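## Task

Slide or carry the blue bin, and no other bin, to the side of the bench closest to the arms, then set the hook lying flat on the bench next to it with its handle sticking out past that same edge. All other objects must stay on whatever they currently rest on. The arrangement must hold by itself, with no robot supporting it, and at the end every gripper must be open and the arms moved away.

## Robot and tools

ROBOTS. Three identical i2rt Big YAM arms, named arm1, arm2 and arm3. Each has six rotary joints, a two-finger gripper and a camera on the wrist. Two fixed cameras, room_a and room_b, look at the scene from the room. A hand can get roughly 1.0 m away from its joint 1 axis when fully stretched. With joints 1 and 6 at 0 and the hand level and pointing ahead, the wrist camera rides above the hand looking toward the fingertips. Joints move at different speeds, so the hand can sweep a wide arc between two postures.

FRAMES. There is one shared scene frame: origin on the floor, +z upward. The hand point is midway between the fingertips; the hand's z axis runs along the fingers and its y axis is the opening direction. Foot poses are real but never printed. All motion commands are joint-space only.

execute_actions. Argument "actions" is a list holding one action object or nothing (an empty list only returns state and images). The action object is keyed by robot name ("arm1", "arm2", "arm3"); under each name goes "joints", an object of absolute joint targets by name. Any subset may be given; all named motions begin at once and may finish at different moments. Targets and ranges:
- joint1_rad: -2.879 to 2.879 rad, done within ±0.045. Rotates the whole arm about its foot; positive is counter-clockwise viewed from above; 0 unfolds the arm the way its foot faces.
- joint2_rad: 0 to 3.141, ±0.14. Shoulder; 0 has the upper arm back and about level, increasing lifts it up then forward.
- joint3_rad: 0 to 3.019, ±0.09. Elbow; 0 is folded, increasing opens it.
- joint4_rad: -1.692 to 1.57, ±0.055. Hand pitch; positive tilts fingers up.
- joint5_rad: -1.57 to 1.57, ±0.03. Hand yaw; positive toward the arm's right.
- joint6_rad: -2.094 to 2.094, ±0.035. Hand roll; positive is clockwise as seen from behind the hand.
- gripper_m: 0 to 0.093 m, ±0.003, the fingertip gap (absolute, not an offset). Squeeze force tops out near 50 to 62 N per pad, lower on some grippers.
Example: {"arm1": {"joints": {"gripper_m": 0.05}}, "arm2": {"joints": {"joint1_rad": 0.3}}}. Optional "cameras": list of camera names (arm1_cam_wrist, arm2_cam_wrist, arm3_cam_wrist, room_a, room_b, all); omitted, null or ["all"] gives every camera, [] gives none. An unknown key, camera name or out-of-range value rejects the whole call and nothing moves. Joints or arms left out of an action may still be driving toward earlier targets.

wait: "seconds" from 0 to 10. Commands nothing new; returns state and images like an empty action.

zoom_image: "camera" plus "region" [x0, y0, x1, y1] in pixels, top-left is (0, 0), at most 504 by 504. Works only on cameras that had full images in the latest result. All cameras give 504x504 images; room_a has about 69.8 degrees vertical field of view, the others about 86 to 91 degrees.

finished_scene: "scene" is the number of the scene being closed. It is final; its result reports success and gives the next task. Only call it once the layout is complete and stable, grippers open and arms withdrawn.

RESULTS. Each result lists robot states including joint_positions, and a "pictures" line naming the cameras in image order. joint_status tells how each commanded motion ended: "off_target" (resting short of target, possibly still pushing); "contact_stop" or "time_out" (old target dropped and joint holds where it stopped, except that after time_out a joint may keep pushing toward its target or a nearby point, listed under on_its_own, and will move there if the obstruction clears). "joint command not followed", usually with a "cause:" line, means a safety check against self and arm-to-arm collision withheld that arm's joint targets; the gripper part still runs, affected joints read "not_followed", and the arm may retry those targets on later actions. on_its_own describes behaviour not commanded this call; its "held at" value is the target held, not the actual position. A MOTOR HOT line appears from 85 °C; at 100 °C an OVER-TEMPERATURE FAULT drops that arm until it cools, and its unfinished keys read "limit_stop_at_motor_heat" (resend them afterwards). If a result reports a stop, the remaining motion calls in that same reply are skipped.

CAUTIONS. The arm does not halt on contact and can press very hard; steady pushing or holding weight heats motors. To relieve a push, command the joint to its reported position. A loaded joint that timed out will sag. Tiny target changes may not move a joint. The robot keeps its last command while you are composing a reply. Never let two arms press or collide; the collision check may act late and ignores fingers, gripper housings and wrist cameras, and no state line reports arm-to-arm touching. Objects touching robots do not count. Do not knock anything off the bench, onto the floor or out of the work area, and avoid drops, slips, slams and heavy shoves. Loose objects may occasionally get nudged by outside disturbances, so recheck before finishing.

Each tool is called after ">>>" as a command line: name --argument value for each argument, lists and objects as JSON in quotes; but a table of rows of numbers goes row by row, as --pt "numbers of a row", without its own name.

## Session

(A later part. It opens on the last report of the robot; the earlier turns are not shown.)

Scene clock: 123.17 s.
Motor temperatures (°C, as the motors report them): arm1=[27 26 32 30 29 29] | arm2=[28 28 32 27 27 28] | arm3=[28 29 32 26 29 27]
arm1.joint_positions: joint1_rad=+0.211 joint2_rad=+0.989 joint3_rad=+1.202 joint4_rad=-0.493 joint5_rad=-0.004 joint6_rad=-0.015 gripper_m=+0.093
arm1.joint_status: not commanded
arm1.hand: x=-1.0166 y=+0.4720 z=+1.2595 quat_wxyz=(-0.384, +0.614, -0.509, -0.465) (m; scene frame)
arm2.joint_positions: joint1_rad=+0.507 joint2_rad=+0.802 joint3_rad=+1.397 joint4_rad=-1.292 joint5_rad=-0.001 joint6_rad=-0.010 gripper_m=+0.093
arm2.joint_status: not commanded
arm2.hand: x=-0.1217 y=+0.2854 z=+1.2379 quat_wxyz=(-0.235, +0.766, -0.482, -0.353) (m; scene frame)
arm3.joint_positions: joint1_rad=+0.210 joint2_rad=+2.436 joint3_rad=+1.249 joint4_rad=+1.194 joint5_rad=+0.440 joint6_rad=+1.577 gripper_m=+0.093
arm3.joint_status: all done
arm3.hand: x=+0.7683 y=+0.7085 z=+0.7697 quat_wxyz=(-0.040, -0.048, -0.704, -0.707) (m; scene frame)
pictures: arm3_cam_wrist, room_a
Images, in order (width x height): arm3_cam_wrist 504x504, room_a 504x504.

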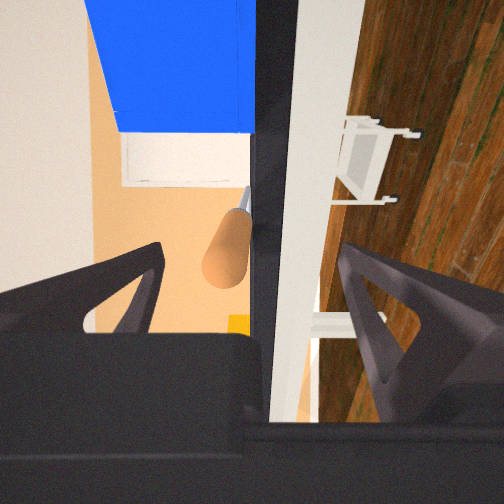

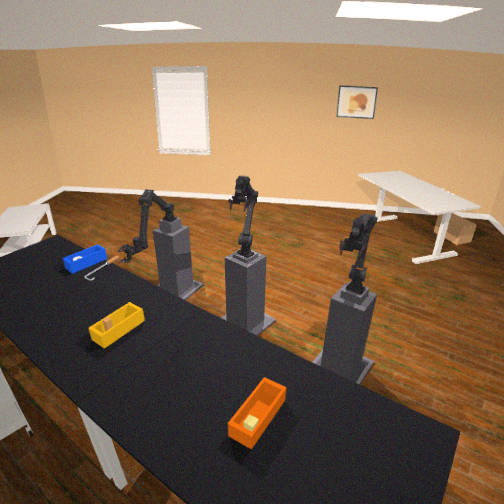

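>>> execute_actions --actions '[{"arm3":{"joints":{"joint1_rad":0.0,"joint2_rad":1.55,"joint3_rad":0.55,"joint4_rad":0.4}}}]' --cameras '["arm3_cam_wrist","room_a","room_b"]'

>>> zoom_image --camera "room_a" --region '[40, 200, 190, 300]'

Scene clock: 125.33 s.
Motor temperatures (°C, as the motors report them): arm1=[27 26 32 30 29 29] | arm2=[28 28 32 27 27 28] | arm3=[28 29 31 26 29 27]
arm1.joint_positions: joint1_rad=+0.211 joint2_rad=+0.989 joint3_rad=+1.202 joint4_rad=-0.493 joint5_rad=-0.004 joint6_rad=-0.015 gripper_m=+0.093
arm1.joint_status: not commanded
arm1.hand: x=-1.0166 y=+0.4720 z=+1.2595 quat_wxyz=(-0.384, +0.614, -0.509, -0.465) (m; scene frame)
arm2.joint_positions: joint1_rad=+0.507 joint2_rad=+0.802 joint3_rad=+1.397 joint4_rad=-1.292 joint5_rad=-0.001 joint6_rad=-0.010 gripper_m=+0.093
arm2.joint_status: not commanded
arm2.hand: x=-0.1217 y=+0.2854 z=+1.2379 quat_wxyz=(-0.235, +0.766, -0.482, -0.353) (m; scene frame)
arm3.joint_positions: joint1_rad=+0.003 joint2_rad=+1.563 joint3_rad=+0.547 joint4_rad=+0.407 joint5_rad=+0.442 joint6_rad=+1.577 gripper_m=+0.093
arm3.joint_status: all done
arm3.hand: x=+0.9463 y=+0.4765 z=+0.8522 quat_wxyz=(-0.167, -0.058, -0.870, -0.460) (m; scene frame)
pictures: arm3_cam_wrist, room_a, room_b
Images, in order (width x height): arm3_cam_wrist 504x504, room_a 504x504, room_b 504x504.

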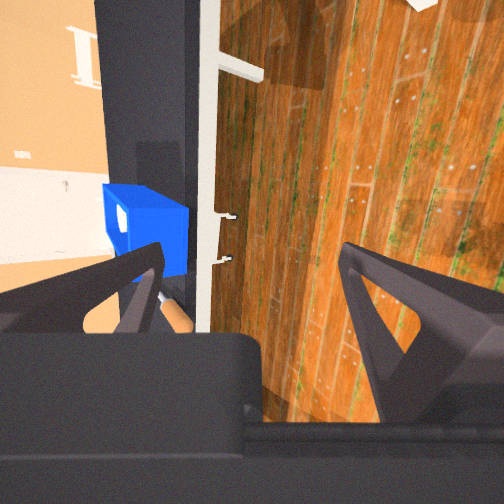

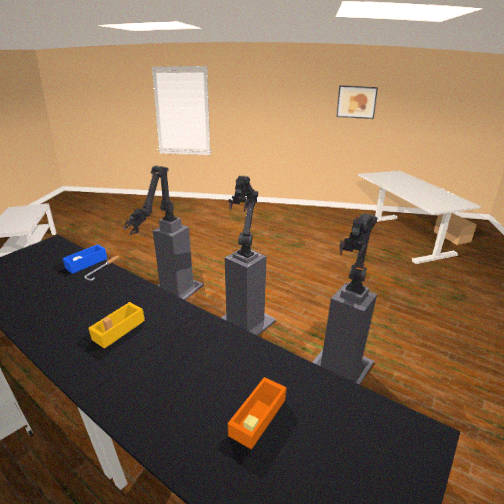

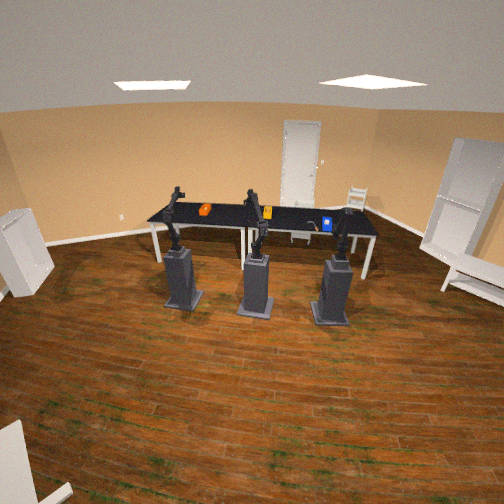

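Region (40, 200, 190, 300) of room_a's 504x504 image, scaled by 3.360, with more detail than that image has.

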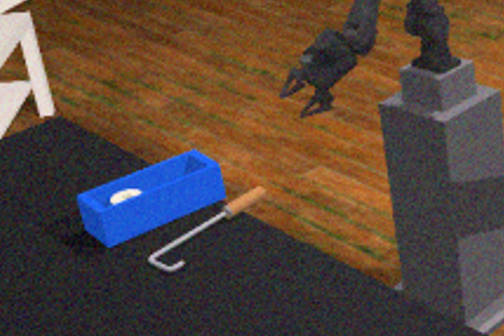

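The bin is at the edge and the hook lies flat, its handle overhanging.

>>> finished_scene --scene 1

The scene is finished: the task was done.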